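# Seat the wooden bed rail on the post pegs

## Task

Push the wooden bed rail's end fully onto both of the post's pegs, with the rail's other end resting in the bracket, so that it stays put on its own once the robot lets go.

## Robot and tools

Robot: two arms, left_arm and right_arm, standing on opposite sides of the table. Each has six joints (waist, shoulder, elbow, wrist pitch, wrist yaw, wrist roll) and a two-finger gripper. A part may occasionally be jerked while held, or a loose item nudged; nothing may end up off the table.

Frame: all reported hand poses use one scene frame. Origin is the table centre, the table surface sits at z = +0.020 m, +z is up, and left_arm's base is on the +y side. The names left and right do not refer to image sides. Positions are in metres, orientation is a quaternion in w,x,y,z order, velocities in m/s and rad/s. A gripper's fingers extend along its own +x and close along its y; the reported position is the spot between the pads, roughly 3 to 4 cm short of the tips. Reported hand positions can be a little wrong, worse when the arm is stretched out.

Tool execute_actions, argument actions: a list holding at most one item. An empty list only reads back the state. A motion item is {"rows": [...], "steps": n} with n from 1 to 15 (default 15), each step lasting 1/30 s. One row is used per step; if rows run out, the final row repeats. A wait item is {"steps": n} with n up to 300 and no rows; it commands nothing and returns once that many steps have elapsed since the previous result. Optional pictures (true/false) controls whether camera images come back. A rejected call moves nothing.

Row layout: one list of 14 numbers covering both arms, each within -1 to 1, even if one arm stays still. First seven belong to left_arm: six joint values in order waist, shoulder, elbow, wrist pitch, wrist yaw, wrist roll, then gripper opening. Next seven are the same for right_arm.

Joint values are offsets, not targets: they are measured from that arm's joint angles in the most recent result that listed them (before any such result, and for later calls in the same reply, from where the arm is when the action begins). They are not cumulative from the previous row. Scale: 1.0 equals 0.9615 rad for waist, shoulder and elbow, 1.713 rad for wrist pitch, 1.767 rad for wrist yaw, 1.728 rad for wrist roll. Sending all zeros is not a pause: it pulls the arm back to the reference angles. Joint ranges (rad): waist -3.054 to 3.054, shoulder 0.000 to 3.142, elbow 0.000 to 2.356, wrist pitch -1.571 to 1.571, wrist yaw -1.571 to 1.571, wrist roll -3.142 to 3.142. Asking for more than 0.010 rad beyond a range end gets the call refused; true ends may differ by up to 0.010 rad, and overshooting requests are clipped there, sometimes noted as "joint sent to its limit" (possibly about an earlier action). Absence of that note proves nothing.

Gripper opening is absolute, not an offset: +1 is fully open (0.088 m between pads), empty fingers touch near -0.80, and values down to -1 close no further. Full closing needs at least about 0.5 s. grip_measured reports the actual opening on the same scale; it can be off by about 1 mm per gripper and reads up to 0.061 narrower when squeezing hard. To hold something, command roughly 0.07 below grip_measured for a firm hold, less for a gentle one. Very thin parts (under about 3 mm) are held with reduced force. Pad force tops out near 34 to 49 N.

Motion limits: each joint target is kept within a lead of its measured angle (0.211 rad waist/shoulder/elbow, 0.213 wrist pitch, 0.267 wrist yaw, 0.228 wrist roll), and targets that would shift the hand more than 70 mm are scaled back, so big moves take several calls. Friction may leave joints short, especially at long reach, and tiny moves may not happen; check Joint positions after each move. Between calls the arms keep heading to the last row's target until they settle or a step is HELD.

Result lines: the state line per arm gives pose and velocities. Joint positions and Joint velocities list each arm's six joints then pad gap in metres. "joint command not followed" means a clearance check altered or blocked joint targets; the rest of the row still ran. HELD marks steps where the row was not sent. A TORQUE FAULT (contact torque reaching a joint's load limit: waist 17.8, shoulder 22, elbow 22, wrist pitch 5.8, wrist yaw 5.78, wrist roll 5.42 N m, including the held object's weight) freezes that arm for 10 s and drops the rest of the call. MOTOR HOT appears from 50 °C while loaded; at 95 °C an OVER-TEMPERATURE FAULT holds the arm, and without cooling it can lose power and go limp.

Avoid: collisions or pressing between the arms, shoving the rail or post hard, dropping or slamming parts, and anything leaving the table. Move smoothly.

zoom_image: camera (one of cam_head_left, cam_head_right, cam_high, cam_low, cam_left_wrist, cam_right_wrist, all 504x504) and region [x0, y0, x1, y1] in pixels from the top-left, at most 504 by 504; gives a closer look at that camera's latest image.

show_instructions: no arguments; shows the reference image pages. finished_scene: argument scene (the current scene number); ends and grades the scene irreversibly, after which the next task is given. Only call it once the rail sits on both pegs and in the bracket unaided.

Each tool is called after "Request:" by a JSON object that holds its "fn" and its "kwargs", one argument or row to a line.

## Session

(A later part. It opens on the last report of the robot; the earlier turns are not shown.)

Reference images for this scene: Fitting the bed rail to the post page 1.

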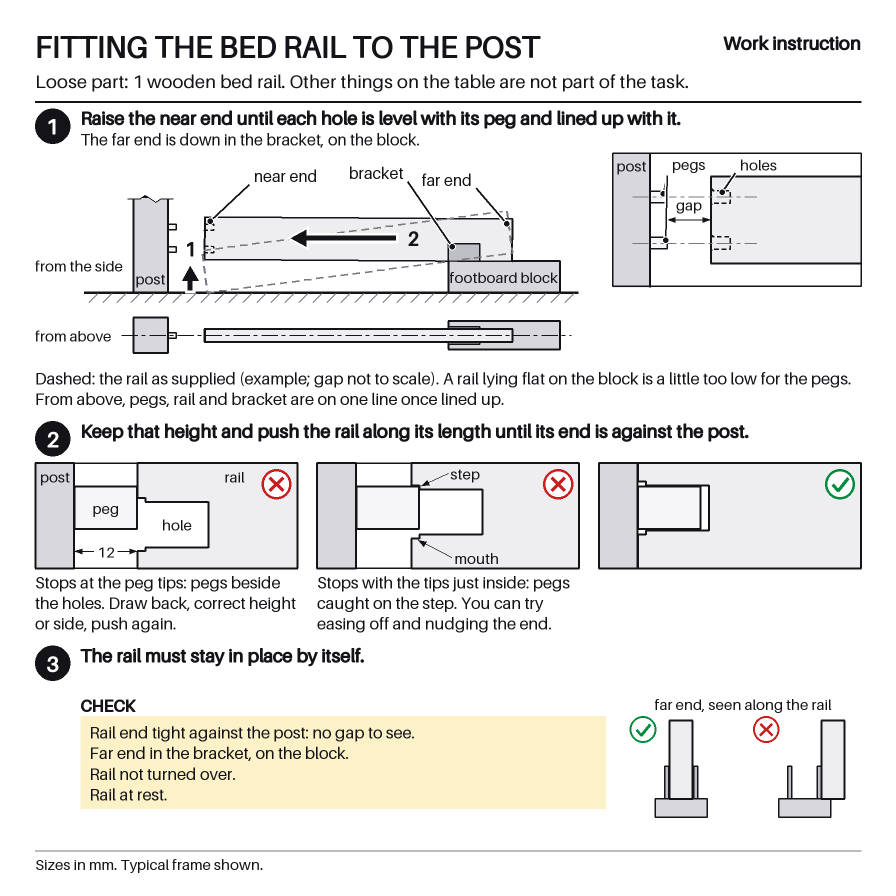

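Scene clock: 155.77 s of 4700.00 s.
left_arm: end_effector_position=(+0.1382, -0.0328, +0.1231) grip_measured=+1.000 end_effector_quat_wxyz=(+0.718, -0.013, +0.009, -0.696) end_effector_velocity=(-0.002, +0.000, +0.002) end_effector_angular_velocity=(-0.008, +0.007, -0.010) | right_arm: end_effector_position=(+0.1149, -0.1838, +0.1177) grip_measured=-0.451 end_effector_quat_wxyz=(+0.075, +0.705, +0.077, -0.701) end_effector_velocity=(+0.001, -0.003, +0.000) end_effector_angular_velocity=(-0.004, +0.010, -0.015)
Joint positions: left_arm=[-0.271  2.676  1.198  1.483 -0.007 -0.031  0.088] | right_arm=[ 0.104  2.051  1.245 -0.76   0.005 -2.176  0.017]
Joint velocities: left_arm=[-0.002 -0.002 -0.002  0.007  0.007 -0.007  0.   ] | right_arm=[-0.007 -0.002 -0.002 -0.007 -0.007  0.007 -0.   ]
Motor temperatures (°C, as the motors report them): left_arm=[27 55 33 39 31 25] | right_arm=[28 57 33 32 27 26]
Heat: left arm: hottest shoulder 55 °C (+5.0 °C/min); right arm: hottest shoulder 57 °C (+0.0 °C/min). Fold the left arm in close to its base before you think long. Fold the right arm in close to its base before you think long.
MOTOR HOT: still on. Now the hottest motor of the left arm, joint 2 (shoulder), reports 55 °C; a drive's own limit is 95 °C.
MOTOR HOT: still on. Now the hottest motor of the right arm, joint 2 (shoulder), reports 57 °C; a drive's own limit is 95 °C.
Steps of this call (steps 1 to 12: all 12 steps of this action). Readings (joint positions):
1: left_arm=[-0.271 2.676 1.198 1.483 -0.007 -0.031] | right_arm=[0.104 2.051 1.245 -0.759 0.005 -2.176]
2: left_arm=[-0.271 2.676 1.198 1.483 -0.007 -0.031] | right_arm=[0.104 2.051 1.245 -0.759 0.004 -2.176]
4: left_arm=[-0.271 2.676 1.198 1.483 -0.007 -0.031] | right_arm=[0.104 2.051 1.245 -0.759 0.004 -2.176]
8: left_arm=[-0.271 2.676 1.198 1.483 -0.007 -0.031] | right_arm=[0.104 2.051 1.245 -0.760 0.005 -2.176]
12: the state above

Request:
{"fn": "execute_actions", "kwargs": {
  "actions": [
    {"rows": [[0,0,0,0,0,0,1,0.005,0,0,-0.017,0,0,-0.6]], "steps": 15}
  ],
  "pictures": false
}}

Request:
{"fn": "execute_actions", "kwargs": {
  "actions": [
    {"rows": [[0,0,0,0,0,0,1,-0.04,0,0,0,0.025,0,-0.6]], "steps": 12}
  ],
  "pictures": false
}}

Request:
{"fn": "execute_actions", "kwargs": {
  "actions": [
    {"rows": [[0,0,0,0,0,0,1,0.005,0,0,-0.009,0,0,-0.6]], "steps": 12}
  ],
  "pictures": false
}}

Request:
{"fn": "execute_actions", "kwargs": {
  "actions": [
    {"rows": [[0,0,0,0,0,0,1,-0.04,0,0,0,0.025,0,-0.6]], "steps": 12}
  ],
  "pictures": false
}}

Request:
{"fn": "execute_actions", "kwargs": {
  "actions": [
    {"rows": [[0,0,0,0,0,0,1,0.005,0,0,-0.009,0,0,-0.6]], "steps": 12}
  ],
  "pictures": false
}}

Request:
{"fn": "execute_actions", "kwargs": {
  "actions": [
    {"rows": [[0,0,0,0,0,0,1,-0.04,0,0,0,0.025,0,-0.6]], "steps": 12}
  ],
  "pictures": false
}}

Scene clock: 165.10 s of 4700.00 s.
left_arm: end_effector_position=(+0.1382, -0.0328, +0.1231) grip_measured=+1.000 end_effector_quat_wxyz=(+0.718, -0.013, +0.009, -0.696) end_effector_velocity=(-0.003, +0.000, -0.001) end_effector_angular_velocity=(+0.007, +0.008, -0.000) | right_arm: end_effector_position=(+0.1138, -0.1884, +0.1177) grip_measured=-0.451 end_effector_quat_wxyz=(+0.083, +0.704, +0.069, -0.702) end_effector_velocity=(-0.003, -0.001, +0.000) end_effector_angular_velocity=(+0.001, +0.024, +0.019)
Joint positions: left_arm=[-0.271  2.676  1.198  1.483 -0.007 -0.031  0.088] | right_arm=[ 0.105  2.051  1.245 -0.781  0.012 -2.174  0.017]
Joint velocities: left_arm=[-0.007 -0.002 -0.002 -0.007 -0.007 -0.007  0.   ] | right_arm=[-0.002 -0.002 -0.002 -0.007 -0.022 -0.022  0.   ]
Motor temperatures (°C, as the motors report them): left_arm=[27 56 33 39 31 25] | right_arm=[28 57 33 32 28 26]
Heat: left arm: hottest shoulder 56 °C (+5.0 °C/min); right arm: hottest shoulder 57 °C (-2.0 °C/min). Fold the left arm in close to its base before you think long. Fold the right arm in close to its base before you think long.
MOTOR HOT: still on. Now the hottest motor of the left arm, joint 2 (shoulder), reports 56 °C; a drive's own limit is 95 °C.
MOTOR HOT: still on. Now the hottest motor of the right arm, joint 2 (shoulder), reports 57 °C; a drive's own limit is 95 °C.
Steps of this call (steps 1 to 15: the robot went on to your last target; steps 16 to 90: nothing new was sent; then 5.83 s passed at rest; steps 91 to 105: all 15 steps of this action). Readings (joint positions):
91: left_arm=[-0.271 2.676 1.198 1.483 -0.007 -0.031] | right_arm=[0.106 2.051 1.245 -0.764 0.008 -2.177]
92: left_arm=[-0.271 2.676 1.198 1.483 -0.007 -0.031] | right_arm=[0.106 2.051 1.245 -0.771 0.015 -2.177]
94: left_arm=[-0.271 2.676 1.198 1.483 -0.007 -0.031] | right_arm=[0.105 2.051 1.245 -0.776 0.015 -2.175]
98: left_arm=[-0.271 2.676 1.198 1.483 -0.007 -0.031] | right_arm=[0.105 2.051 1.245 -0.780 0.013 -2.174]
105: the state above

Scene clock: 165.50 s of 4700.00 s.
left_arm: end_effector_position=(+0.1382, -0.0328, +0.1231) grip_measured=+1.000 end_effector_quat_wxyz=(+0.718, -0.013, +0.009, -0.696) end_effector_velocity=(+0.000, +0.001, -0.002) end_effector_angular_velocity=(+0.012, +0.022, -0.005) | right_arm: end_effector_position=(+0.1162, -0.1897, +0.1177) grip_measured=-0.451 end_effector_quat_wxyz=(+0.080, +0.704, +0.065, -0.703) end_effector_velocity=(-0.002, -0.005, +0.000) end_effector_angular_velocity=(-0.017, +0.015, +0.005)
Joint positions: left_arm=[-0.271  2.676  1.198  1.483 -0.007 -0.031  0.088] | right_arm=[ 0.097  2.051  1.245 -0.783  0.012 -2.173  0.017]
Joint velocities: left_arm=[ 0.002 -0.002 -0.007 -0.007  0.007 -0.022  0.   ] | right_arm=[-0.002 -0.002 -0.002 -0.022 -0.007 -0.007 -0.   ]
Motor temperatures (°C, as the motors report them): left_arm=[27 56 33 39 31 25] | right_arm=[28 57 33 32 28 26]
Heat: left arm: hottest shoulder 56 °C (+5.1 °C/min); right arm: hottest shoulder 57 °C (-2.0 °C/min). Fold the left arm in close to its base before you think long. Fold the right arm in close to its base before you think long.
MOTOR HOT: still on. Now the hottest motor of the left arm, joint 2 (shoulder), reports 56 °C; a drive's own limit is 95 °C.
MOTOR HOT: still on. Now the hottest motor of the right arm, joint 2 (shoulder), reports 57 °C; a drive's own limit is 95 °C.
Steps of this call (steps 1 to 12: all 12 steps of this action). Readings (joint positions):
1: left_arm=[-0.271 2.676 1.198 1.483 -0.007 -0.031] | right_arm=[0.102 2.051 1.245 -0.781 0.014 -2.173]
2: left_arm=[-0.271 2.676 1.198 1.483 -0.007 -0.031] | right_arm=[0.098 2.051 1.245 -0.783 0.013 -2.173]
4: left_arm=[-0.271 2.676 1.198 1.483 -0.007 -0.031] | right_arm=[0.096 2.051 1.245 -0.783 0.010 -2.173]
8: left_arm=[-0.271 2.676 1.198 1.483 -0.007 -0.031] | right_arm=[0.096 2.051 1.245 -0.783 0.011 -2.173]
12: the state above

Scene clock: 165.90 s of 4700.00 s.
left_arm: end_effector_position=(+0.1382, -0.0328, +0.1231) grip_measured=+1.000 end_effector_quat_wxyz=(+0.718, -0.013, +0.009, -0.696) end_effector_velocity=(-0.003, -0.001, +0.000) end_effector_angular_velocity=(+0.002, +0.022, -0.000) | right_arm: end_effector_position=(+0.1153, -0.1907, +0.1177) grip_measured=-0.451 end_effector_quat_wxyz=(+0.083, +0.705, +0.063, -0.702) end_effector_velocity=(-0.005, -0.000, +0.000) end_effector_angular_velocity=(+0.002, +0.023, +0.009)
Joint positions: left_arm=[-0.271  2.676  1.198  1.483 -0.007 -0.031  0.088] | right_arm=[ 0.1    2.051  1.245 -0.788  0.016 -2.169  0.017]
Joint velocities: left_arm=[-0.007 -0.002  0.002 -0.007 -0.007 -0.022  0.   ] | right_arm=[ 0.002 -0.002 -0.002 -0.007 -0.022 -0.007 -0.   ]
Motor temperatures (°C, as the motors report them): left_arm=[27 56 33 39 31 25] | right_arm=[28 57 33 32 28 26]
Heat: left arm: hottest shoulder 56 °C (+5.0 °C/min); right arm: hottest shoulder 57 °C (-2.0 °C/min). Fold the left arm in close to its base before you think long. Fold the right arm in close to its base before you think long.
MOTOR HOT: still on. Now the hottest motor of the left arm, joint 2 (shoulder), reports 56 °C; a drive's own limit is 95 °C.
MOTOR HOT: still on. Now the hottest motor of the right arm, joint 2 (shoulder), reports 57 °C; a drive's own limit is 95 °C.
Steps of this call (steps 1 to 12: all 12 steps of this action). Readings (joint positions):
1: left_arm=[-0.271 2.676 1.198 1.483 -0.007 -0.031] | right_arm=[0.099 2.051 1.245 -0.783 0.013 -2.172]
2: left_arm=[-0.271 2.676 1.198 1.483 -0.007 -0.031] | right_arm=[0.100 2.051 1.245 -0.783 0.016 -2.171]
4: left_arm=[-0.271 2.676 1.198 1.483 -0.007 -0.031] | right_arm=[0.101 2.051 1.245 -0.786 0.016 -2.171]
8: left_arm=[-0.271 2.676 1.198 1.483 -0.007 -0.031] | right_arm=[0.100 2.051 1.245 -0.788 0.016 -2.169]
12: the state above

Scene clock: 166.30 s of 4700.00 s.
left_arm: end_effector_position=(+0.1382, -0.0328, +0.1231) grip_measured=+1.000 end_effector_quat_wxyz=(+0.718, -0.013, +0.009, -0.696) end_effector_velocity=(-0.000, +0.000, +0.002) end_effector_angular_velocity=(-0.008, +0.022, +0.005) | right_arm: end_effector_position=(+0.1163, -0.1912, +0.1177) grip_measured=-0.451 end_effector_quat_wxyz=(+0.081, +0.704, +0.061, -0.703) end_effector_velocity=(-0.002, +0.001, +0.001) end_effector_angular_velocity=(+0.006, +0.021, +0.004)
Joint positions: left_arm=[-0.271  2.676  1.198  1.483 -0.007 -0.031  0.088] | right_arm=[ 0.096  2.051  1.245 -0.789  0.013 -2.169  0.017]
Joint velocities: left_arm=[-0.002 -0.002 -0.002  0.007 -0.007 -0.022  0.   ] | right_arm=[-0.002 -0.002  0.002 -0.007 -0.022 -0.007 -0.   ]
Motor temperatures (°C, as the motors report them): left_arm=[27 56 33 39 31 25] | right_arm=[28 57 33 32 28 26]
Heat: left arm: hottest shoulder 56 °C (+5.1 °C/min); right arm: hottest shoulder 57 °C (-2.0 °C/min). Fold the left arm in close to its base before you think long. Fold the right arm in close to its base before you think long.
MOTOR HOT: still on. Now the hottest motor of the left arm, joint 2 (shoulder), reports 56 °C; a drive's own limit is 95 °C.
MOTOR HOT: still on. Now the hottest motor of the right arm, joint 2 (shoulder), reports 57 °C; a drive's own limit is 95 °C.
Steps of this call (steps 1 to 12: all 12 steps of this action). Readings (joint positions):
1: left_arm=[-0.271 2.676 1.198 1.483 -0.007 -0.031] | right_arm=[0.098 2.051 1.245 -0.789 0.016 -2.169]
2: left_arm=[-0.271 2.676 1.198 1.483 -0.007 -0.031] | right_arm=[0.096 2.051 1.245 -0.789 0.013 -2.169]
4: left_arm=[-0.271 2.676 1.198 1.483 -0.007 -0.031] | right_arm=[0.096 2.051 1.245 -0.789 0.013 -2.169]
8: left_arm=[-0.271 2.676 1.198 1.483 -0.007 -0.031] | right_arm=[0.096 2.051 1.245 -0.789 0.013 -2.169]
12: the state above

Scene clock: 166.70 s of 4700.00 s.
left_arm: end_effector_position=(+0.1382, -0.0328, +0.1231) grip_measured=+1.000 end_effector_quat_wxyz=(+0.718, -0.013, +0.009, -0.696) end_effector_velocity=(-0.000, +0.000, -0.001) end_effector_angular_velocity=(+0.008, -0.007, +0.005) | right_arm: end_effector_position=(+0.1155, -0.1914, +0.1178) grip_measured=-0.451 end_effector_quat_wxyz=(+0.083, +0.705, +0.061, -0.702) end_effector_velocity=(-0.001, -0.002, +0.000) end_effector_angular_velocity=(-0.004, +0.010, +0.005)
Joint positions: left_arm=[-0.271  2.676  1.198  1.483 -0.007 -0.031  0.088] | right_arm=[ 0.099  2.051  1.245 -0.791  0.018 -2.167  0.017]
Joint velocities: left_arm=[-0.002 -0.002 -0.002 -0.007 -0.007  0.007  0.   ] | right_arm=[-0.002 -0.002 -0.002 -0.007 -0.007 -0.007  0.   ]
Motor temperatures (°C, as the motors report them): left_arm=[27 56 33 39 31 25] | right_arm=[28 57 33 32 28 26]
Heat: left arm: hottest shoulder 56 °C (+5.1 °C/min); right arm: hottest shoulder 57 °C (-2.0 °C/min). Fold the left arm in close to its base before you think long. Fold the right arm in close to its base before you think long.
MOTOR HOT: still on. Now the hottest motor of the left arm, joint 2 (shoulder), reports 56 °C; a drive's own limit is 95 °C.
MOTOR HOT: still on. Now the hottest motor of the right arm, joint 2 (shoulder), reports 57 °C; a drive's own limit is 95 °C.
Steps of this call (steps 1 to 12: all 12 steps of this action). Readings (joint positions):
1: left_arm=[-0.271 2.676 1.198 1.483 -0.007 -0.031] | right_arm=[0.098 2.051 1.245 -0.789 0.015 -2.168]
2: left_arm=[-0.271 2.676 1.198 1.483 -0.007 -0.031] | right_arm=[0.099 2.051 1.245 -0.789 0.018 -2.167]
4: left_arm=[-0.271 2.676 1.198 1.483 -0.007 -0.031] | right_arm=[0.099 2.051 1.245 -0.790 0.018 -2.167]
8: left_arm=[-0.271 2.676 1.198 1.483 -0.007 -0.031] | right_arm=[0.099 2.051 1.245 -0.791 0.018 -2.167]
12: the state above

Scene clock: 167.10 s of 4700.00 s.
left_arm: end_effector_position=(+0.1382, -0.0328, +0.1231) grip_measured=+1.000 end_effector_quat_wxyz=(+0.718, -0.013, +0.009, -0.696) end_effector_velocity=(-0.003, +0.000, -0.001) end_effector_angular_velocity=(+0.007, +0.008, -0.000) | right_arm: end_effector_position=(+0.1163, -0.1916, +0.1177) grip_measured=-0.451 end_effector_quat_wxyz=(+0.080, +0.704, +0.060, -0.703) end_effector_velocity=(-0.000, -0.006, -0.001) end_effector_angular_velocity=(-0.028, +0.005, +0.034)
Joint positions: left_arm=[-0.271  2.676  1.198  1.483 -0.007 -0.031  0.088] | right_arm=[ 0.096  2.051  1.245 -0.79   0.015 -2.166  0.017]
Joint velocities: left_arm=[-0.007 -0.002 -0.002 -0.007 -0.007 -0.007  0.   ] | right_arm=[-0.002  0.002 -0.002 -0.022  0.007 -0.037  0.   ]
Motor temperatures (°C, as the motors report them): left_arm=[27 56 33 39 31 25] | right_arm=[28 57 33 32 28 26]
Heat: left arm: hottest shoulder 56 °C (+5.0 °C/min); right arm: hottest shoulder 57 °C (-2.0 °C/min). Fold the left arm in close to its base before you think long. Fold the right arm in close to its base before you think long.
MOTOR HOT: still on. Now the hottest motor of the left arm, joint 2 (shoulder), reports 56 °C; a drive's own limit is 95 °C.
MOTOR HOT: still on. Now the hottest motor of the right arm, joint 2 (shoulder), reports 57 °C; a drive's own limit is 95 °C.
Steps of this call (steps 1 to 12: all 12 steps of this action). Readings (joint positions):
1: left_arm=[-0.271 2.676 1.198 1.483 -0.007 -0.031] | right_arm=[0.098 2.051 1.245 -0.791 0.016 -2.166]
2: left_arm=[-0.271 2.676 1.198 1.483 -0.007 -0.031] | right_arm=[0.096 2.051 1.245 -0.791 0.014 -2.166]
4: left_arm=[-0.271 2.676 1.198 1.483 -0.007 -0.031] | right_arm=[0.096 2.051 1.245 -0.791 0.014 -2.166]
8: left_arm=[-0.271 2.676 1.198 1.483 -0.007 -0.031] | right_arm=[0.096 2.051 1.245 -0.790 0.015 -2.166]
12: the state above

Request:
{"fn": "execute_actions", "kwargs": {
  "actions": [
    {"rows": [[0,0,0,0,0,0,1,0.005,-0.028,0,0.012,0,-0.004,-0.6]], "steps": 15}
  ],
  "pictures": false
}}

Request:
{"fn": "execute_actions", "kwargs": {
  "actions": [
    {"rows": [[0,0,0,0,0,0,1,-0.04,0,0,0,0.025,0,-0.6]], "steps": 12}
  ],
  "pictures": false
}}

Request:
{"fn": "execute_actions", "kwargs": {
  "actions": [
    {"rows": [[0,0,0,0,0,0,1,0.005,-0.028,0,-0.004,0,0,-0.6]], "steps": 15}
  ],
  "pictures": false
}}

Request:
{"fn": "execute_actions", "kwargs": {
  "actions": [
    {"rows": [[0,0,0,0,0,0,1,-0.04,0,0,0,0.025,0,-0.6]], "steps": 12}
  ],
  "pictures": false
}}

Scene clock: 173.83 s of 4700.00 s.
left_arm: end_effector_position=(+0.1382, -0.0328, +0.1231) grip_measured=+1.000 end_effector_quat_wxyz=(+0.718, -0.013, +0.009, -0.696) end_effector_velocity=(-0.000, +0.000, -0.004) end_effector_angular_velocity=(+0.022, +0.008, +0.005) | right_arm: end_effector_position=(+0.1159, -0.1887, +0.1182) grip_measured=-0.451 end_effector_quat_wxyz=(+0.078, +0.706, +0.065, -0.701) end_effector_velocity=(-0.001, -0.002, +0.000) end_effector_angular_velocity=(-0.004, +0.010, +0.005)
Joint positions: left_arm=[-0.271  2.676  1.198  1.483 -0.007 -0.031  0.088] | right_arm=[ 0.1    2.049  1.245 -0.78   0.015 -2.167  0.017]
Joint velocities: left_arm=[-0.002 -0.002 -0.002 -0.022 -0.007 -0.007  0.   ] | right_arm=[-0.002 -0.002 -0.002 -0.007 -0.007 -0.007 -0.   ]
Motor temperatures (°C, as the motors report them): left_arm=[27 56 33 39 31 25] | right_arm=[28 57 33 32 29 26]
Heat: left arm: hottest shoulder 56 °C (+4.1 °C/min); right arm: hottest shoulder 57 °C (-3.0 °C/min). Fold the left arm in close to its base before you think long. Fold the right arm in close to its base before you think long.
MOTOR HOT: still on. Now the hottest motor of the left arm, joint 2 (shoulder), reports 56 °C; a drive's own limit is 95 °C.
MOTOR HOT: still on. Now the hottest motor of the right arm, joint 2 (shoulder), reports 57 °C; a drive's own limit is 95 °C.
Steps of this call (steps 1 to 15: the robot went on to your last target; steps 16 to 90: nothing new was sent; then 3.23 s passed at rest; steps 91 to 105: all 15 steps of this action). Readings (joint positions):
91: left_arm=[-0.271 2.676 1.198 1.483 -0.007 -0.031] | right_arm=[0.098 2.051 1.245 -0.789 0.016 -2.166]
92: left_arm=[-0.271 2.676 1.198 1.483 -0.007 -0.031] | right_arm=[0.099 2.050 1.245 -0.788 0.019 -2.166]
94: left_arm=[-0.271 2.676 1.198 1.483 -0.007 -0.031] | right_arm=[0.100 2.049 1.245 -0.787 0.019 -2.166]
98: left_arm=[-0.271 2.676 1.198 1.483 -0.007 -0.031] | right_arm=[0.100 2.049 1.245 -0.782 0.016 -2.166]
105: the state above

Scene clock: 174.23 s of 4700.00 s.
left_arm: end_effector_position=(+0.1382, -0.0328, +0.1231) grip_measured=+1.000 end_effector_quat_wxyz=(+0.718, -0.013, +0.009, -0.696) end_effector_velocity=(-0.000, +0.000, +0.002) end_effector_angular_velocity=(-0.008, +0.007, +0.005) | right_arm: end_effector_position=(+0.1163, -0.1892, +0.1181) grip_measured=-0.451 end_effector_quat_wxyz=(+0.078, +0.705, +0.064, -0.702) end_effector_velocity=(-0.000, -0.004, -0.001) end_effector_angular_velocity=(-0.009, +0.012, -0.000)
Joint positions: left_arm=[-0.271  2.676  1.198  1.483 -0.007 -0.031  0.088] | right_arm=[ 0.098  2.049  1.245 -0.781  0.013 -2.167  0.017]
Joint velocities: left_arm=[-0.002 -0.002 -0.002  0.007 -0.007 -0.007  0.   ] | right_arm=[-0.007 -0.002 -0.007 -0.007 -0.007 -0.007 -0.   ]
Motor temperatures (°C, as the motors report them): left_arm=[27 56 33 39 31 25] | right_arm=[28 57 33 32 29 26]
Heat: left arm: hottest shoulder 56 °C (+4.0 °C/min); right arm: hottest shoulder 57 °C (-3.0 °C/min). Fold the left arm in close to its base before you think long. Fold the right arm in close to its base before you think long.
MOTOR HOT: still on. Now the hottest motor of the left arm, joint 2 (shoulder), reports 56 °C; a drive's own limit is 95 °C.
MOTOR HOT: still on. Now the hottest motor of the right arm, joint 2 (shoulder), reports 57 °C; a drive's own limit is 95 °C.
Steps of this call (steps 1 to 12: all 12 steps of this action). Readings (joint positions):
1: left_arm=[-0.271 2.676 1.198 1.483 -0.007 -0.031] | right_arm=[0.099 2.049 1.245 -0.780 0.014 -2.167]
2: left_arm=[-0.271 2.676 1.198 1.483 -0.007 -0.031] | right_arm=[0.098 2.049 1.245 -0.780 0.013 -2.167]
4: left_arm=[-0.271 2.676 1.198 1.483 -0.007 -0.031] | right_arm=[0.098 2.049 1.245 -0.780 0.013 -2.167]
8: left_arm=[-0.271 2.676 1.198 1.483 -0.007 -0.031] | right_arm=[0.098 2.049 1.245 -0.781 0.013 -2.167]
12: the state above

Scene clock: 174.73 s of 4700.00 s.
left_arm: end_effector_position=(+0.1382, -0.0328, +0.1231) grip_measured=+1.000 end_effector_quat_wxyz=(+0.718, -0.013, +0.009, -0.696) end_effector_velocity=(-0.005, +0.000, -0.001) end_effector_angular_velocity=(+0.007, +0.022, -0.015) | right_arm: end_effector_position=(+0.1153, -0.1893, +0.1185) grip_measured=-0.451 end_effector_quat_wxyz=(+0.080, +0.706, +0.065, -0.701) end_effector_velocity=(-0.001, -0.003, +0.003) end_effector_angular_velocity=(-0.008, +0.011, -0.010)
Joint positions: left_arm=[-0.271  2.676  1.198  1.483 -0.007 -0.031  0.088] | right_arm=[ 0.102  2.048  1.245 -0.783  0.017 -2.167  0.017]
Joint velocities: left_arm=[-0.007 -0.002 -0.002 -0.007  0.007 -0.022  0.   ] | right_arm=[-0.002 -0.007  0.002 -0.022 -0.007  0.007 -0.   ]
Motor temperatures (°C, as the motors report them): left_arm=[27 56 33 39 31 25] | right_arm=[28 57 33 32 29 26]
Heat: left arm: hottest shoulder 56 °C (+4.1 °C/min); right arm: hottest shoulder 57 °C (-3.0 °C/min). Fold the left arm in close to its base before you think long. Fold the right arm in close to its base before you think long.
MOTOR HOT: still on. Now the hottest motor of the left arm, joint 2 (shoulder), reports 56 °C; a drive's own limit is 95 °C.
MOTOR HOT: still on. Now the hottest motor of the right arm, joint 2 (shoulder), reports 57 °C; a drive's own limit is 95 °C.
Steps of this call (steps 1 to 15: all 15 steps of this action). Readings (joint positions):
1: left_arm=[-0.271 2.676 1.198 1.483 -0.007 -0.031] | right_arm=[0.100 2.049 1.245 -0.781 0.015 -2.167]
2: left_arm=[-0.271 2.676 1.198 1.483 -0.007 -0.031] | right_arm=[0.101 2.049 1.245 -0.781 0.018 -2.167]
4: left_arm=[-0.271 2.676 1.198 1.483 -0.007 -0.031] | right_arm=[0.102 2.049 1.245 -0.783 0.018 -2.167]
8: left_arm=[-0.271 2.676 1.198 1.483 -0.007 -0.031] | right_arm=[0.102 2.049 1.245 -0.783 0.017 -2.167]
15: the state above

Scene clock: 175.13 s of 4700.00 s.
left_arm: end_effector_position=(+0.1382, -0.0328, +0.1231) grip_measured=+1.000 end_effector_quat_wxyz=(+0.718, -0.013, +0.009, -0.696) end_effector_velocity=(-0.000, +0.000, -0.001) end_effector_angular_velocity=(+0.007, +0.022, +0.005) | right_arm: end_effector_position=(+0.1160, -0.1896, +0.1185) grip_measured=-0.451 end_effector_quat_wxyz=(+0.079, +0.705, +0.064, -0.702) end_effector_velocity=(-0.001, -0.002, +0.000) end_effector_angular_velocity=(-0.004, +0.010, +0.019)
Joint positions: left_arm=[-0.271  2.676  1.198  1.483 -0.007 -0.031  0.088] | right_arm=[ 0.099  2.048  1.245 -0.783  0.015 -2.167  0.017]
Joint velocities: left_arm=[-0.002 -0.002 -0.002 -0.007 -0.007 -0.022  0.   ] | right_arm=[-0.002 -0.002 -0.002 -0.007 -0.007 -0.022 -0.   ]
Motor temperatures (°C, as the motors report them): left_arm=[27 56 33 39 31 25] | right_arm=[28 57 33 32 29 26]
Heat: left arm: hottest shoulder 56 °C (+4.0 °C/min); right arm: hottest shoulder 57 °C (-3.0 °C/min). Fold the left arm in close to its base before you think long. Fold the right arm in close to its base before you think long.
MOTOR HOT: still on. Now the hottest motor of the left arm, joint 2 (shoulder), reports 56 °C; a drive's own limit is 95 °C.
MOTOR HOT: still on. Now the hottest motor of the right arm, joint 2 (shoulder), reports 57 °C; a drive's own limit is 95 °C.
Steps of this call (steps 1 to 12: all 12 steps of this action). Readings (joint positions):
1: left_arm=[-0.271 2.676 1.198 1.483 -0.007 -0.031] | right_arm=[0.100 2.048 1.245 -0.783 0.016 -2.167]
2: left_arm=[-0.271 2.676 1.198 1.483 -0.007 -0.031] | right_arm=[0.099 2.048 1.245 -0.783 0.014 -2.167]
4: left_arm=[-0.271 2.676 1.198 1.483 -0.007 -0.031] | right_arm=[0.099 2.048 1.245 -0.783 0.014 -2.167]
8: left_arm=[-0.271 2.676 1.198 1.483 -0.007 -0.031] | right_arm=[0.099 2.048 1.245 -0.783 0.014 -2.167]
12: the state above

Shoulder up deadband larger; use bigger steps.

Request:
{"fn": "execute_actions", "kwargs": {
  "actions": [
    {"rows": [[0,0,0,0,0,0,1,0.005,-0.032,0,0.006,0,0,-0.6]], "steps": 15}
  ],
  "pictures": false
}}

Request:
{"fn": "execute_actions", "kwargs": {
  "actions": [
    {"rows": [[0,0,0,0,0,0,1,-0.04,0,0,0,0.025,0,-0.6]], "steps": 12}
  ],
  "pictures": false
}}

Request:
{"fn": "execute_actions", "kwargs": {
  "actions": [
    {"rows": [[0,0,0,0,0,0,1,0.005,-0.032,0,0,0,0,-0.6]], "steps": 15}
  ],
  "pictures": false
}}

Request:
{"fn": "execute_actions", "kwargs": {
  "actions": [
    {"rows": [[0,0,0,0,0,0,1,-0.04,0,0,0,0.025,0,-0.6]], "steps": 12}
  ],
  "pictures": false
}}

Request:
{"fn": "execute_actions", "kwargs": {
  "actions": [
    {"rows": [[0,0,0,0,0,0,1,0.005,-0.032,0,0,0,0,-0.6]], "steps": 15}
  ],
  "pictures": false
}}

Request:
{"fn": "execute_actions", "kwargs": {
  "actions": [
    {"rows": [[0,0,0,0,0,0,1,-0.04,0,0,0,0.025,0,-0.6]], "steps": 12}
  ],
  "pictures": false
}}

Scene clock: 181.67 s of 4700.00 s.
left_arm: end_effector_position=(+0.1382, -0.0328, +0.1231) grip_measured=+1.000 end_effector_quat_wxyz=(+0.718, -0.013, +0.009, -0.696) end_effector_velocity=(-0.001, +0.000, +0.002) end_effector_angular_velocity=(-0.008, +0.022, +0.015) | right_arm: end_effector_position=(+0.1157, -0.1877, +0.1194) grip_measured=-0.451 end_effector_quat_wxyz=(+0.078, +0.707, +0.068, -0.699) end_effector_velocity=(-0.001, -0.002, +0.000) end_effector_angular_velocity=(-0.004, +0.010, +0.005)
Joint positions: left_arm=[-0.271  2.676  1.198  1.483 -0.007 -0.031  0.088] | right_arm=[ 0.102  2.046  1.245 -0.777  0.017 -2.167  0.017]
Joint velocities: left_arm=[-0.007 -0.002 -0.002  0.007 -0.022 -0.022  0.   ] | right_arm=[-0.002 -0.002 -0.002 -0.007 -0.007 -0.007 -0.   ]
Motor temperatures (°C, as the motors report them): left_arm=[27 57 33 40 31 25] | right_arm=[29 57 33 32 29 26]
Heat: left arm: hottest shoulder 57 °C (+4.0 °C/min); right arm: hottest shoulder 57 °C (-2.0 °C/min). Fold the left arm in close to its base before you think long. Fold the right arm in close to its base before you think long.
MOTOR HOT: still on. Now the hottest motor of the left arm, joint 2 (shoulder), reports 57 °C; a drive's own limit is 95 °C.
MOTOR HOT: still on. Now the hottest motor of the right arm, joint 2 (shoulder), reports 57 °C; a drive's own limit is 95 °C.
Steps of this call (steps 1 to 15: the robot went on to your last target; steps 16 to 90: nothing new was sent; then 3.03 s passed at rest; steps 91 to 105: all 15 steps of this action). Readings (joint positions):
91: left_arm=[-0.271 2.676 1.198 1.483 -0.007 -0.031] | right_arm=[0.101 2.048 1.245 -0.783 0.016 -2.167]
92: left_arm=[-0.271 2.676 1.198 1.483 -0.007 -0.031] | right_arm=[0.102 2.048 1.245 -0.783 0.019 -2.167]
94: left_arm=[-0.271 2.676 1.198 1.483 -0.007 -0.031] | right_arm=[0.103 2.048 1.245 -0.782 0.020 -2.167]
98: left_arm=[-0.271 2.676 1.198 1.483 -0.007 -0.031] | right_arm=[0.103 2.047 1.245 -0.781 0.018 -2.167]
105: the state above

Scene clock: 182.07 s of 4700.00 s.
left_arm: end_effector_position=(+0.1382, -0.0328, +0.1231) grip_measured=+1.000 end_effector_quat_wxyz=(+0.718, -0.013, +0.009, -0.696) end_effector_velocity=(-0.002, +0.000, -0.001) end_effector_angular_velocity=(+0.007, +0.022, -0.010) | right_arm: end_effector_position=(+0.1174, -0.1885, +0.1194) grip_measured=-0.451 end_effector_quat_wxyz=(+0.076, +0.707, +0.066, -0.700) end_effector_velocity=(-0.002, -0.004, +0.002) end_effector_angular_velocity=(-0.013, +0.013, -0.010)
Joint positions: left_arm=[-0.271  2.676  1.198  1.483 -0.007 -0.031  0.088] | right_arm=[ 0.097  2.046  1.245 -0.778  0.016 -2.167  0.017]
Joint velocities: left_arm=[-0.002 -0.002 -0.002 -0.007  0.007 -0.022  0.   ] | right_arm=[-0.002 -0.007 -0.002 -0.022 -0.007  0.007 -0.   ]
Motor temperatures (°C, as the motors report them): left_arm=[27 57 33 40 31 25] | right_arm=[29 57 33 32 29 26]
Heat: left arm: hottest shoulder 57 °C (+4.1 °C/min); right arm: hottest shoulder 57 °C (-2.0 °C/min). Fold the left arm in close to its base before you think long. Fold the right arm in close to its base before you think long.
MOTOR HOT: still on. Now the hottest motor of the left arm, joint 2 (shoulder), reports 57 °C; a drive's own limit is 95 °C.
MOTOR HOT: still on. Now the hottest motor of the right arm, joint 2 (shoulder), reports 57 °C; a drive's own limit is 95 °C.
Steps of this call (steps 1 to 12: all 12 steps of this action). Readings (joint positions):
1: left_arm=[-0.271 2.676 1.198 1.483 -0.007 -0.031] | right_arm=[0.100 2.046 1.245 -0.777 0.020 -2.167]
2: left_arm=[-0.271 2.676 1.198 1.483 -0.007 -0.031] | right_arm=[0.097 2.046 1.245 -0.778 0.016 -2.167]
4: left_arm=[-0.271 2.676 1.198 1.483 -0.007 -0.031] | right_arm=[0.097 2.046 1.245 -0.778 0.015 -2.167]
8: left_arm=[-0.271 2.676 1.198 1.483 -0.007 -0.031] | right_arm=[0.097 2.046 1.245 -0.778 0.016 -2.167]
12: the state above

Scene clock: 182.57 s of 4700.00 s.
left_arm: end_effector_position=(+0.1382, -0.0328, +0.1231) grip_measured=+1.000 end_effector_quat_wxyz=(+0.718, -0.013, +0.009, -0.696) end_effector_velocity=(+0.002, +0.000, -0.001) end_effector_angular_velocity=(+0.007, +0.008, +0.020) | right_arm: end_effector_position=(+0.1166, -0.1880, +0.1199) grip_measured=-0.451 end_effector_quat_wxyz=(+0.077, +0.708, +0.067, -0.698) end_effector_velocity=(+0.001, -0.003, +0.000) end_effector_angular_velocity=(-0.004, +0.010, -0.000)
Joint positions: left_arm=[-0.271  2.676  1.198  1.483 -0.007 -0.031  0.088] | right_arm=[ 0.101  2.044  1.245 -0.778  0.02  -2.167  0.017]
Joint velocities: left_arm=[-0.002 -0.002 -0.002 -0.007 -0.022 -0.007  0.   ] | right_arm=[-0.007 -0.002 -0.002 -0.007 -0.007 -0.007  0.   ]
Motor temperatures (°C, as the motors report them): left_arm=[27 57 33 40 31 25] | right_arm=[29 58 33 32 29 26]
Heat: left arm: hottest shoulder 57 °C (+4.0 °C/min); right arm: hottest shoulder 58 °C (-1.0 °C/min). Fold the left arm in close to its base before you think long. Fold the right arm in close to its base before you think long.
MOTOR HOT: still on. Now the hottest motor of the left arm, joint 2 (shoulder), reports 57 °C; a drive's own limit is 95 °C.
MOTOR HOT: still on. Now the hottest motor of the right arm, joint 2 (shoulder), reports 58 °C; a drive's own limit is 95 °C.
Steps of this call (steps 1 to 15: all 15 steps of this action). Readings (joint positions):
1: left_arm=[-0.271 2.676 1.198 1.483 -0.007 -0.031] | right_arm=[0.099 2.046 1.245 -0.778 0.018 -2.167]
2: left_arm=[-0.271 2.676 1.198 1.483 -0.007 -0.031] | right_arm=[0.101 2.046 1.245 -0.778 0.021 -2.167]
4: left_arm=[-0.271 2.676 1.198 1.483 -0.007 -0.031] | right_arm=[0.101 2.046 1.245 -0.778 0.021 -2.167]
8: left_arm=[-0.271 2.676 1.198 1.483 -0.007 -0.031] | right_arm=[0.101 2.045 1.245 -0.778 0.020 -2.167]
15: the state above

Scene clock: 182.97 s of 4700.00 s.
left_arm: end_effector_position=(+0.1382, -0.0328, +0.1231) grip_measured=+1.000 end_effector_quat_wxyz=(+0.718, -0.013, +0.009, -0.696) end_effector_velocity=(-0.000, +0.000, -0.001) end_effector_angular_velocity=(+0.008, -0.007, +0.005) | right_arm: end_effector_position=(+0.1173, -0.1883, +0.1199) grip_measured=-0.451 end_effector_quat_wxyz=(+0.076, +0.708, +0.066, -0.699) end_effector_velocity=(+0.001, +0.002, -0.001) end_effector_angular_velocity=(+0.018, +0.000, +0.005)
Joint positions: left_arm=[-0.271  2.676  1.198  1.483 -0.007 -0.031  0.088] | right_arm=[ 0.098  2.044  1.245 -0.778  0.017 -2.167  0.017]
Joint velocities: left_arm=[-0.002 -0.002 -0.002 -0.007 -0.007  0.007  0.   ] | right_arm=[-0.002 -0.002 -0.007  0.022 -0.007 -0.007 -0.   ]
Motor temperatures (°C, as the motors report them): left_arm=[27 57 33 40 31 25] | right_arm=[29 58 33 32 29 26]
Heat: left arm: hottest shoulder 57 °C (+4.1 °C/min); right arm: hottest shoulder 58 °C (-1.0 °C/min). Fold the left arm in close to its base before you think long. Fold the right arm in close to its base before you think long.
MOTOR HOT: still on. Now the hottest motor of the left arm, joint 2 (shoulder), reports 57 °C; a drive's own limit is 95 °C.
MOTOR HOT: still on. Now the hottest motor of the right arm, joint 2 (shoulder), reports 58 °C; a drive's own limit is 95 °C.
Steps of this call (steps 1 to 12: all 12 steps of this action). Readings (joint positions):
1: left_arm=[-0.271 2.676 1.198 1.483 -0.007 -0.031] | right_arm=[0.099 2.044 1.245 -0.778 0.018 -2.167]
2: left_arm=[-0.271 2.676 1.198 1.483 -0.007 -0.031] | right_arm=[0.098 2.044 1.245 -0.778 0.016 -2.167]
4: left_arm=[-0.271 2.676 1.198 1.483 -0.007 -0.031] | right_arm=[0.098 2.044 1.245 -0.778 0.016 -2.167]
8: left_arm=[-0.271 2.676 1.198 1.483 -0.007 -0.031] | right_arm=[0.098 2.044 1.245 -0.778 0.017 -2.167]
12: the state above

Scene clock: 183.47 s of 4700.00 s.
left_arm: end_effector_position=(+0.1382, -0.0328, +0.1231) grip_measured=+1.000 end_effector_quat_wxyz=(+0.718, -0.013, +0.009, -0.696) end_effector_velocity=(-0.000, +0.000, +0.005) end_effector_angular_velocity=(-0.022, +0.007, +0.005) | right_arm: end_effector_position=(+0.1165, -0.1879, +0.1199) grip_measured=-0.451 end_effector_quat_wxyz=(+0.078, +0.709, +0.067, -0.698) end_effector_velocity=(+0.001, +0.003, +0.001) end_effector_angular_velocity=(+0.014, +0.002, -0.010)
Joint positions: left_arm=[-0.271  2.676  1.198  1.483 -0.007 -0.031  0.088] | right_arm=[ 0.102  2.044  1.245 -0.778  0.021 -2.167  0.017]
Joint velocities: left_arm=[-0.002 -0.002 -0.002  0.022 -0.007 -0.007  0.   ] | right_arm=[-0.002 -0.002  0.002  0.007 -0.007  0.007 -0.   ]
Motor temperatures (°C, as the motors report them): left_arm=[27 57 33 40 31 25] | right_arm=[29 58 33 32 29 26]
Heat: left arm: hottest shoulder 57 °C (+4.0 °C/min); right arm: hottest shoulder 58 °C (-1.0 °C/min). Fold the left arm in close to its base before you think long. Fold the right arm in close to its base before you think long.
MOTOR HOT: still on. Now the hottest motor of the left arm, joint 2 (shoulder), reports 57 °C; a drive's own limit is 95 °C.
MOTOR HOT: still on. Now the hottest motor of the right arm, joint 2 (shoulder), reports 58 °C; a drive's own limit is 95 °C.
Steps of this call (steps 1 to 15: all 15 steps of this action). Readings (joint positions):
1: left_arm=[-0.271 2.676 1.198 1.483 -0.007 -0.031] | right_arm=[0.100 2.044 1.245 -0.778 0.019 -2.167]
2: left_arm=[-0.271 2.676 1.198 1.483 -0.007 -0.031] | right_arm=[0.102 2.044 1.245 -0.778 0.022 -2.167]
4: left_arm=[-0.271 2.676 1.198 1.483 -0.007 -0.031] | right_arm=[0.102 2.044 1.245 -0.778 0.022 -2.167]
8: left_arm=[-0.271 2.676 1.198 1.483 -0.007 -0.031] | right_arm=[0.102 2.044 1.245 -0.778 0.021 -2.167]
15: the state above

Scene clock: 183.87 s of 4700.00 s.
left_arm: end_effector_position=(+0.1382, -0.0328, +0.1231) grip_measured=+1.000 end_effector_quat_wxyz=(+0.718, -0.013, +0.009, -0.696) end_effector_velocity=(-0.002, +0.000, +0.002) end_effector_angular_velocity=(-0.007, -0.008, -0.010) | right_arm: end_effector_position=(+0.1172, -0.1882, +0.1199) grip_measured=-0.451 end_effector_quat_wxyz=(+0.076, +0.708, +0.066, -0.699) end_effector_velocity=(+0.001, -0.003, +0.000) end_effector_angular_velocity=(-0.010, -0.004, +0.005)
Joint positions: left_arm=[-0.271  2.676  1.198  1.483 -0.007 -0.031  0.088] | right_arm=[ 0.099  2.044  1.245 -0.778  0.018 -2.167  0.017]
Joint velocities: left_arm=[-0.002 -0.002 -0.002  0.007  0.007  0.007  0.   ] | right_arm=[-0.002 -0.002 -0.002 -0.007  0.007 -0.007  0.   ]
Motor temperatures (°C, as the motors report them): left_arm=[27 57 33 40 31 25] | right_arm=[29 58 33 32 29 26]
Heat: left arm: hottest shoulder 57 °C (+4.1 °C/min); right arm: hottest shoulder 58 °C (-1.0 °C/min). Fold the left arm in close to its base before you think long. Fold the right arm in close to its base before you think long.
MOTOR HOT: still on. Now the hottest motor of the left arm, joint 2 (shoulder), reports 57 °C; a drive's own limit is 95 °C.
MOTOR HOT: still on. Now the hottest motor of the right arm, joint 2 (shoulder), reports 58 °C; a drive's own limit is 95 °C.
Steps of this call (steps 1 to 12: all 12 steps of this action). Readings (joint positions):
1: left_arm=[-0.271 2.676 1.198 1.483 -0.007 -0.031] | right_arm=[0.100 2.044 1.245 -0.778 0.020 -2.167]
2: left_arm=[-0.271 2.676 1.198 1.483 -0.007 -0.031] | right_arm=[0.099 2.044 1.245 -0.778 0.018 -2.167]
4: left_arm=[-0.271 2.676 1.198 1.483 -0.007 -0.031] | right_arm=[0.099 2.044 1.245 -0.778 0.018 -2.167]
8: left_arm=[-0.271 2.676 1.198 1.483 -0.007 -0.031] | right_arm=[0.099 2.044 1.245 -0.778 0.018 -2.167]
12: the state above

Request:
{"fn": "execute_actions", "kwargs": {
  "actions": [
    {"rows": [[0,0,0,0,0,0,1,0.003,0.011,0,0.011,0,0,-0.6]], "steps": 15}
  ],
  "pictures": false
}}

Request:
{"fn": "execute_actions", "kwargs": {
  "actions": [
    {"rows": [[0,0,0,0,0,0,1,0,0,0,0.011,0,0,-0.6]], "steps": 15}
  ],
  "pictures": false
}}

Request:
{"fn": "execute_actions", "kwargs": {
  "actions": [
    {"rows": [[0,0,0,0,0,0,1,-0.01,0,0,-0.014,0,0,-0.6]], "steps": 15}
  ],
  "pictures": false
}}

Request:
{"fn": "execute_actions", "kwargs": {
  "actions": [
    {"rows": [[0,0,0,0,0,0,1,-0.01,0,0,-0.011,0,0,-0.6]], "steps": 15}
  ],
  "pictures": false
}}

Request:
{"fn": "execute_actions", "kwargs": {
  "actions": [
    {"rows": [[0,0,0,0,0,0,1,-0.01,0,0,-0.011,0,0,-0.6]], "steps": 15}
  ],
  "pictures": false
}}

Scene clock: 189.80 s of 4700.00 s.
left_arm: end_effector_position=(+0.1382, -0.0328, +0.1231) grip_measured=+1.000 end_effector_quat_wxyz=(+0.718, -0.013, +0.009, -0.696) end_effector_velocity=(-0.003, +0.000, -0.001) end_effector_angular_velocity=(+0.007, +0.022, -0.000) | right_arm: end_effector_position=(+0.1168, -0.1872, +0.1194) grip_measured=-0.451 end_effector_quat_wxyz=(+0.077, +0.709, +0.068, -0.697) end_effector_velocity=(+0.003, -0.003, +0.002) end_effector_angular_velocity=(-0.005, -0.006, +0.015)
Joint positions: left_arm=[-0.271  2.676  1.198  1.483 -0.007 -0.031  0.088] | right_arm=[ 0.102  2.046  1.245 -0.773  0.021 -2.167  0.017]
Joint velocities: left_arm=[-0.007 -0.002 -0.002 -0.007 -0.007 -0.022  0.   ] | right_arm=[-0.007 -0.007 -0.002 -0.007  0.007 -0.022 -0.   ]
Motor temperatures (°C, as the motors report them): left_arm=[27 57 33 40 31 25] | right_arm=[29 58 33 32 30 26]
Heat: left arm: hottest shoulder 57 °C (+3.0 °C/min); right arm: hottest shoulder 58 °C (+0.0 °C/min). Fold the left arm in close to its base before you think long. Fold the right arm in close to its base before you think long.
MOTOR HOT: still on. Now the hottest motor of the left arm, joint 2 (shoulder), reports 57 °C; a drive's own limit is 95 °C.
MOTOR HOT: still on. Now the hottest motor of the right arm, joint 2 (shoulder), reports 58 °C; a drive's own limit is 95 °C.
Steps of this call (steps 1 to 15: the robot went on to your last target; steps 16 to 90: nothing new was sent; then 2.43 s passed at rest; steps 91 to 105: all 15 steps of this action). Readings (joint positions):
91: left_arm=[-0.271 2.676 1.198 1.483 -0.007 -0.031] | right_arm=[0.101 2.045 1.245 -0.777 0.020 -2.167]
92: left_arm=[-0.271 2.676 1.198 1.483 -0.007 -0.031] | right_arm=[0.102 2.045 1.245 -0.777 0.022 -2.167]
94: left_arm=[-0.271 2.676 1.198 1.483 -0.007 -0.031] | right_arm=[0.102 2.045 1.245 -0.776 0.022 -2.167]
98: left_arm=[-0.271 2.676 1.198 1.483 -0.007 -0.031] | right_arm=[0.102 2.046 1.245 -0.774 0.021 -2.167]
105: the state above

Scene clock: 190.30 s of 4700.00 s.
left_arm: end_effector_position=(+0.1382, -0.0328, +0.1231) grip_measured=+1.000 end_effector_quat_wxyz=(+0.718, -0.013, +0.009, -0.696) end_effector_velocity=(-0.005, +0.000, -0.004) end_effector_angular_velocity=(+0.021, +0.022, -0.015) | right_arm: end_effector_position=(+0.1168, -0.1873, +0.1192) grip_measured=-0.451 end_effector_quat_wxyz=(+0.077, +0.710, +0.068, -0.697) end_effector_velocity=(-0.000, +0.000, +0.003) end_effector_angular_velocity=(+0.005, +0.006, +0.005)
Joint positions: left_arm=[-0.271  2.676  1.198  1.483 -0.007 -0.031  0.088] | right_arm=[ 0.102  2.046  1.244 -0.772  0.021 -2.167  0.017]
Joint velocities: left_arm=[-0.007 -0.002 -0.002 -0.022  0.007 -0.022  0.   ] | right_arm=[-0.002 -0.007  0.002 -0.007 -0.007 -0.007  0.   ]
Motor temperatures (°C, as the motors report them): left_arm=[27 57 33 40 31 25] | right_arm=[29 58 33 32 30 26]
Heat: left arm: hottest shoulder 57 °C (+3.1 °C/min); right arm: hottest shoulder 58 °C (+0.0 °C/min). Fold the left arm in close to its base before you think long. Fold the right arm in close to its base before you think long.
MOTOR HOT: still on. Now the hottest motor of the left arm, joint 2 (shoulder), reports 57 °C; a drive's own limit is 95 °C.
MOTOR HOT: still on. Now the hottest motor of the right arm, joint 2 (shoulder), reports 58 °C; a drive's own limit is 95 °C.
Steps of this call (steps 1 to 15: all 15 steps of this action). Readings (joint positions):
1: left_arm=[-0.271 2.676 1.198 1.483 -0.007 -0.031] | right_arm=[0.102 2.046 1.245 -0.773 0.021 -2.167]
2: left_arm=[-0.271 2.676 1.198 1.483 -0.007 -0.031] | right_arm=[0.102 2.046 1.245 -0.773 0.021 -2.167]
4: left_arm=[-0.271 2.676 1.198 1.483 -0.007 -0.031] | right_arm=[0.102 2.046 1.245 -0.773 0.021 -2.167]
8: left_arm=[-0.271 2.676 1.198 1.483 -0.007 -0.031] | right_arm=[0.102 2.046 1.244 -0.772 0.021 -2.167]
15: the state above

Scene clock: 190.80 s of 4700.00 s.
left_arm: end_effector_position=(+0.1382, -0.0328, +0.1231) grip_measured=+1.000 end_effector_quat_wxyz=(+0.718, -0.013, +0.009, -0.696) end_effector_velocity=(-0.000, +0.000, -0.001) end_effector_angular_velocity=(+0.007, +0.008, +0.005) | right_arm: end_effector_position=(+0.1163, -0.1889, +0.1192) grip_measured=-0.451 end_effector_quat_wxyz=(+0.078, +0.707, +0.065, -0.700) end_effector_velocity=(-0.004, -0.008, +0.000) end_effector_angular_velocity=(-0.031, +0.021, +0.019)
Joint positions: left_arm=[-0.271  2.676  1.198  1.483 -0.007 -0.031  0.088] | right_arm=[ 0.1    2.046  1.244 -0.78   0.018 -2.167  0.017]
Joint velocities: left_arm=[-0.002 -0.002 -0.002 -0.007 -0.007 -0.007  0.   ] | right_arm=[-0.002 -0.002 -0.002 -0.037 -0.007 -0.022  0.   ]
Motor temperatures (°C, as the motors report them): left_arm=[27 57 33 40 31 25] | right_arm=[29 58 33 32 30 26]
Heat: left arm: hottest shoulder 57 °C (+3.0 °C/min); right arm: hottest shoulder 58 °C (+0.0 °C/min). Fold the left arm in close to its base before you think long. Fold the right arm in close to its base before you think long.
MOTOR HOT: still on. Now the hottest motor of the left arm, joint 2 (shoulder), reports 57 °C; a drive's own limit is 95 °C.
MOTOR HOT: still on. Now the hottest motor of the right arm, joint 2 (shoulder), reports 58 °C; a drive's own limit is 95 °C.
Steps of this call (steps 1 to 15: all 15 steps of this action). Readings (joint positions):
1: left_arm=[-0.271 2.676 1.198 1.483 -0.007 -0.031] | right_arm=[0.102 2.046 1.244 -0.774 0.021 -2.167]
2: left_arm=[-0.271 2.676 1.198 1.483 -0.007 -0.031] | right_arm=[0.101 2.046 1.244 -0.775 0.020 -2.167]
4: left_arm=[-0.271 2.676 1.198 1.483 -0.007 -0.031] | right_arm=[0.101 2.046 1.244 -0.776 0.020 -2.167]
8: left_arm=[-0.271 2.676 1.198 1.483 -0.007 -0.031] | right_arm=[0.101 2.046 1.244 -0.778 0.019 -2.167]
15: the state above

Scene clock: 191.30 s of 4700.00 s.
left_arm: end_effector_position=(+0.1382, -0.0328, +0.1231) grip_measured=+1.000 end_effector_quat_wxyz=(+0.718, -0.013, +0.009, -0.696) end_effector_velocity=(-0.000, +0.001, -0.002) end_effector_angular_velocity=(+0.012, +0.008, +0.005) | right_arm: end_effector_position=(+0.1163, -0.1890, +0.1192) grip_measured=-0.451 end_effector_quat_wxyz=(+0.078, +0.707, +0.065, -0.700) end_effector_velocity=(+0.003, -0.003, +0.002) end_effector_angular_velocity=(-0.005, -0.006, +0.000)
Joint positions: left_arm=[-0.271  2.676  1.198  1.483 -0.007 -0.031  0.088] | right_arm=[ 0.099  2.046  1.244 -0.781  0.016 -2.167  0.017]
Joint velocities: left_arm=[-0.002 -0.002 -0.007 -0.007 -0.007 -0.007  0.   ] | right_arm=[-0.007 -0.007 -0.002 -0.007  0.007 -0.007 -0.   ]
Motor temperatures (°C, as the motors report them): left_arm=[27 57 33 40 31 25] | right_arm=[29 57 33 32 29 26]
Heat: left arm: hottest shoulder 57 °C (+3.0 °C/min); right arm: hottest shoulder 57 °C (-1.0 °C/min). Fold the left arm in close to its base before you think long. Fold the right arm in close to its base before you think long.
MOTOR HOT: still on. Now the hottest motor of the left arm, joint 2 (shoulder), reports 57 °C; a drive's own limit is 95 °C.
MOTOR HOT: still on. Now the hottest motor of the right arm, joint 2 (shoulder), reports 57 °C; a drive's own limit is 95 °C.
Steps of this call (steps 1 to 15: all 15 steps of this action). Readings (joint positions):
1: left_arm=[-0.271 2.676 1.198 1.483 -0.007 -0.031] | right_arm=[0.100 2.046 1.244 -0.780 0.018 -2.167]
2: left_arm=[-0.271 2.676 1.198 1.483 -0.007 -0.031] | right_arm=[0.100 2.046 1.244 -0.781 0.018 -2.167]
4: left_arm=[-0.271 2.676 1.198 1.483 -0.007 -0.031] | right_arm=[0.100 2.046 1.244 -0.781 0.017 -2.167]
8: left_arm=[-0.271 2.676 1.198 1.483 -0.007 -0.031] | right_arm=[0.099 2.046 1.244 -0.781 0.016 -2.167]
15: the state above

Scene clock: 191.80 s of 4700.00 s.
left_arm: end_effector_position=(+0.1382, -0.0328, +0.1231) grip_measured=+1.000 end_effector_quat_wxyz=(+0.718, -0.013, +0.009, -0.696) end_effector_velocity=(-0.000, +0.000, +0.005) end_effector_angular_velocity=(-0.022, -0.008, +0.005) | right_arm: end_effector_position=(+0.1163, -0.1891, +0.1192) grip_measured=-0.451 end_effector_quat_wxyz=(+0.077, +0.706, +0.065, -0.701) end_effector_velocity=(-0.003, -0.006, -0.001) end_effector_angular_velocity=(-0.022, +0.017, +0.005)
Joint positions: left_arm=[-0.271  2.676  1.198  1.483 -0.007 -0.031  0.088] | right_arm=[ 0.099  2.046  1.244 -0.781  0.015 -2.167  0.017]
Joint velocities: left_arm=[-0.002 -0.002 -0.002  0.022 -0.007  0.007  0.   ] | right_arm=[-0.002 -0.002 -0.007 -0.022 -0.007 -0.007 -0.   ]
Motor temperatures (°C, as the motors report them): left_arm=[27 57 33 40 31 25] | right_arm=[29 57 33 32 29 26]
Heat: left arm: hottest shoulder 57 °C (+3.0 °C/min); right arm: hottest shoulder 57 °C (-1.0 °C/min). Fold the left arm in close to its base before you think long. Fold the right arm in close to its base before you think long.
MOTOR HOT: still on. Now the hottest motor of the left arm, joint 2 (shoulder), reports 57 °C; a drive's own limit is 95 °C.
MOTOR HOT: still on. Now the hottest motor of the right arm, joint 2 (shoulder), reports 57 °C; a drive's own limit is 95 °C.
Steps of this call (steps 1 to 15: all 15 steps of this action). Readings (joint positions):
1: left_arm=[-0.271 2.676 1.198 1.483 -0.007 -0.031] | right_arm=[0.099 2.046 1.244 -0.781 0.016 -2.167]
2: left_arm=[-0.271 2.676 1.198 1.483 -0.007 -0.031] | right_arm=[0.099 2.046 1.244 -0.781 0.016 -2.167]
4: left_arm=[-0.271 2.676 1.198 1.483 -0.007 -0.031] | right_arm=[0.099 2.046 1.244 -0.781 0.015 -2.167]
8: left_arm=[-0.271 2.676 1.198 1.483 -0.007 -0.031] | right_arm=[0.099 2.046 1.244 -0.781 0.015 -2.167]
15: the state above

Request:
{"fn": "execute_actions", "kwargs": {
  "actions": [
    {"rows": [[0,0,0,0,0,0,1,0,0,0,0.0075,0,0,-0.6]], "steps": 15}
  ],
  "pictures": false
}}

Request:
{"fn": "execute_actions", "kwargs": {
  "actions": [
    {"rows": [[0,0,0,0,0,0,1,-0.04,0,0,0,0.025,0,-0.6]], "steps": 12}
  ],
  "pictures": false
}}

Scene clock: 195.57 s of 4700.00 s.
left_arm: end_effector_position=(+0.1382, -0.0328, +0.1231) grip_measured=+1.000 end_effector_quat_wxyz=(+0.718, -0.013, +0.009, -0.696) end_effector_velocity=(-0.000, +0.000, -0.001) end_effector_angular_velocity=(+0.007, +0.008, +0.005) | right_arm: end_effector_position=(+0.1168, -0.1879, +0.1192) grip_measured=-0.451 end_effector_quat_wxyz=(+0.076, +0.707, +0.067, -0.700) end_effector_velocity=(-0.001, +0.002, +0.000) end_effector_angular_velocity=(+0.009, +0.004, +0.010)
Joint positions: left_arm=[-0.271  2.676  1.198  1.483 -0.007 -0.031  0.088] | right_arm=[ 0.099  2.046  1.244 -0.775  0.015 -2.167  0.017]
Joint velocities: left_arm=[-0.002 -0.002 -0.002 -0.007 -0.007 -0.007  0.   ] | right_arm=[ 0.002 -0.002 -0.002  0.007 -0.007 -0.007  0.   ]
Motor temperatures (°C, as the motors report them): left_arm=[27 57 33 40 31 25] | right_arm=[29 57 33 32 29 26]
Heat: left arm: hottest shoulder 57 °C (+3.0 °C/min); right arm: hottest shoulder 57 °C (+0.0 °C/min). Fold the left arm in close to its base before you think long. Fold the right arm in close to its base before you think long.
MOTOR HOT: still on. Now the hottest motor of the left arm, joint 2 (shoulder), reports 57 °C; a drive's own limit is 95 °C.
MOTOR HOT: still on. Now the hottest motor of the right arm, joint 2 (shoulder), reports 57 °C; a drive's own limit is 95 °C.
Steps of this call (steps 1 to 15: the robot went on to your last target; steps 16 to 90: nothing new was sent; then 0.27 s passed at rest; steps 91 to 105: all 15 steps of this action). Readings (joint positions):
91: left_arm=[-0.271 2.676 1.198 1.483 -0.007 -0.031] | right_arm=[0.099 2.046 1.244 -0.780 0.015 -2.167]
92: left_arm=[-0.271 2.676 1.198 1.483 -0.007 -0.031] | right_arm=[0.099 2.046 1.244 -0.779 0.015 -2.167]
94: left_arm=[-0.271 2.676 1.198 1.483 -0.007 -0.031] | right_arm=[0.099 2.046 1.244 -0.778 0.015 -2.167]
98: left_arm=[-0.271 2.676 1.198 1.483 -0.007 -0.031] | right_arm=[0.099 2.046 1.244 -0.775 0.015 -2.167]
105: the state above

Scene clock: 195.97 s of 4700.00 s.
left_arm: end_effector_position=(+0.1382, -0.0328, +0.1231) grip_measured=+1.000 end_effector_quat_wxyz=(+0.718, -0.013, +0.009, -0.696) end_effector_velocity=(-0.000, -0.000, +0.005) end_effector_angular_velocity=(-0.012, +0.007, +0.005) | right_arm: end_effector_position=(+0.1174, -0.1882, +0.1192) grip_measured=-0.451 end_effector_quat_wxyz=(+0.075, +0.707, +0.066, -0.700) end_effector_velocity=(-0.002, -0.005, +0.000) end_effector_angular_velocity=(-0.018, +0.015, +0.005)
Joint positions: left_arm=[-0.271  2.676  1.198  1.483 -0.007 -0.031  0.088] | right_arm=[ 0.096  2.046  1.244 -0.775  0.014 -2.167  0.017]
Joint velocities: left_arm=[-0.002 -0.007 -0.002  0.007 -0.007 -0.007  0.   ] | right_arm=[-0.002 -0.002 -0.002 -0.022 -0.007 -0.007 -0.   ]
Motor temperatures (°C, as the motors report them): left_arm=[27 57 33 40 31 25] | right_arm=[29 57 33 32 29 26]
Heat: left arm: hottest shoulder 57 °C (+3.0 °C/min); right arm: hottest shoulder 57 °C (+0.0 °C/min). Fold the left arm in close to its base before you think long. Fold the right arm in close to its base before you think long.
MOTOR HOT: still on. Now the hottest motor of the left arm, joint 2 (shoulder), reports 57 °C; a drive's own limit is 95 °C.
MOTOR HOT: still on. Now the hottest motor of the right arm, joint 2 (shoulder), reports 57 °C; a drive's own limit is 95 °C.
Steps of this call (steps 1 to 12: all 12 steps of this action). Readings (joint positions):
1: left_arm=[-0.271 2.676 1.198 1.483 -0.007 -0.031] | right_arm=[0.097 2.046 1.244 -0.775 0.015 -2.167]
2: left_arm=[-0.271 2.676 1.198 1.483 -0.007 -0.031] | right_arm=[0.096 2.046 1.244 -0.775 0.014 -2.167]
4: left_arm=[-0.271 2.676 1.198 1.483 -0.007 -0.031] | right_arm=[0.096 2.046 1.244 -0.775 0.014 -2.167]
8: left_arm=[-0.271 2.676 1.198 1.483 -0.007 -0.031] | right_arm=[0.096 2.046 1.244 -0.775 0.014 -2.167]
12: the state above


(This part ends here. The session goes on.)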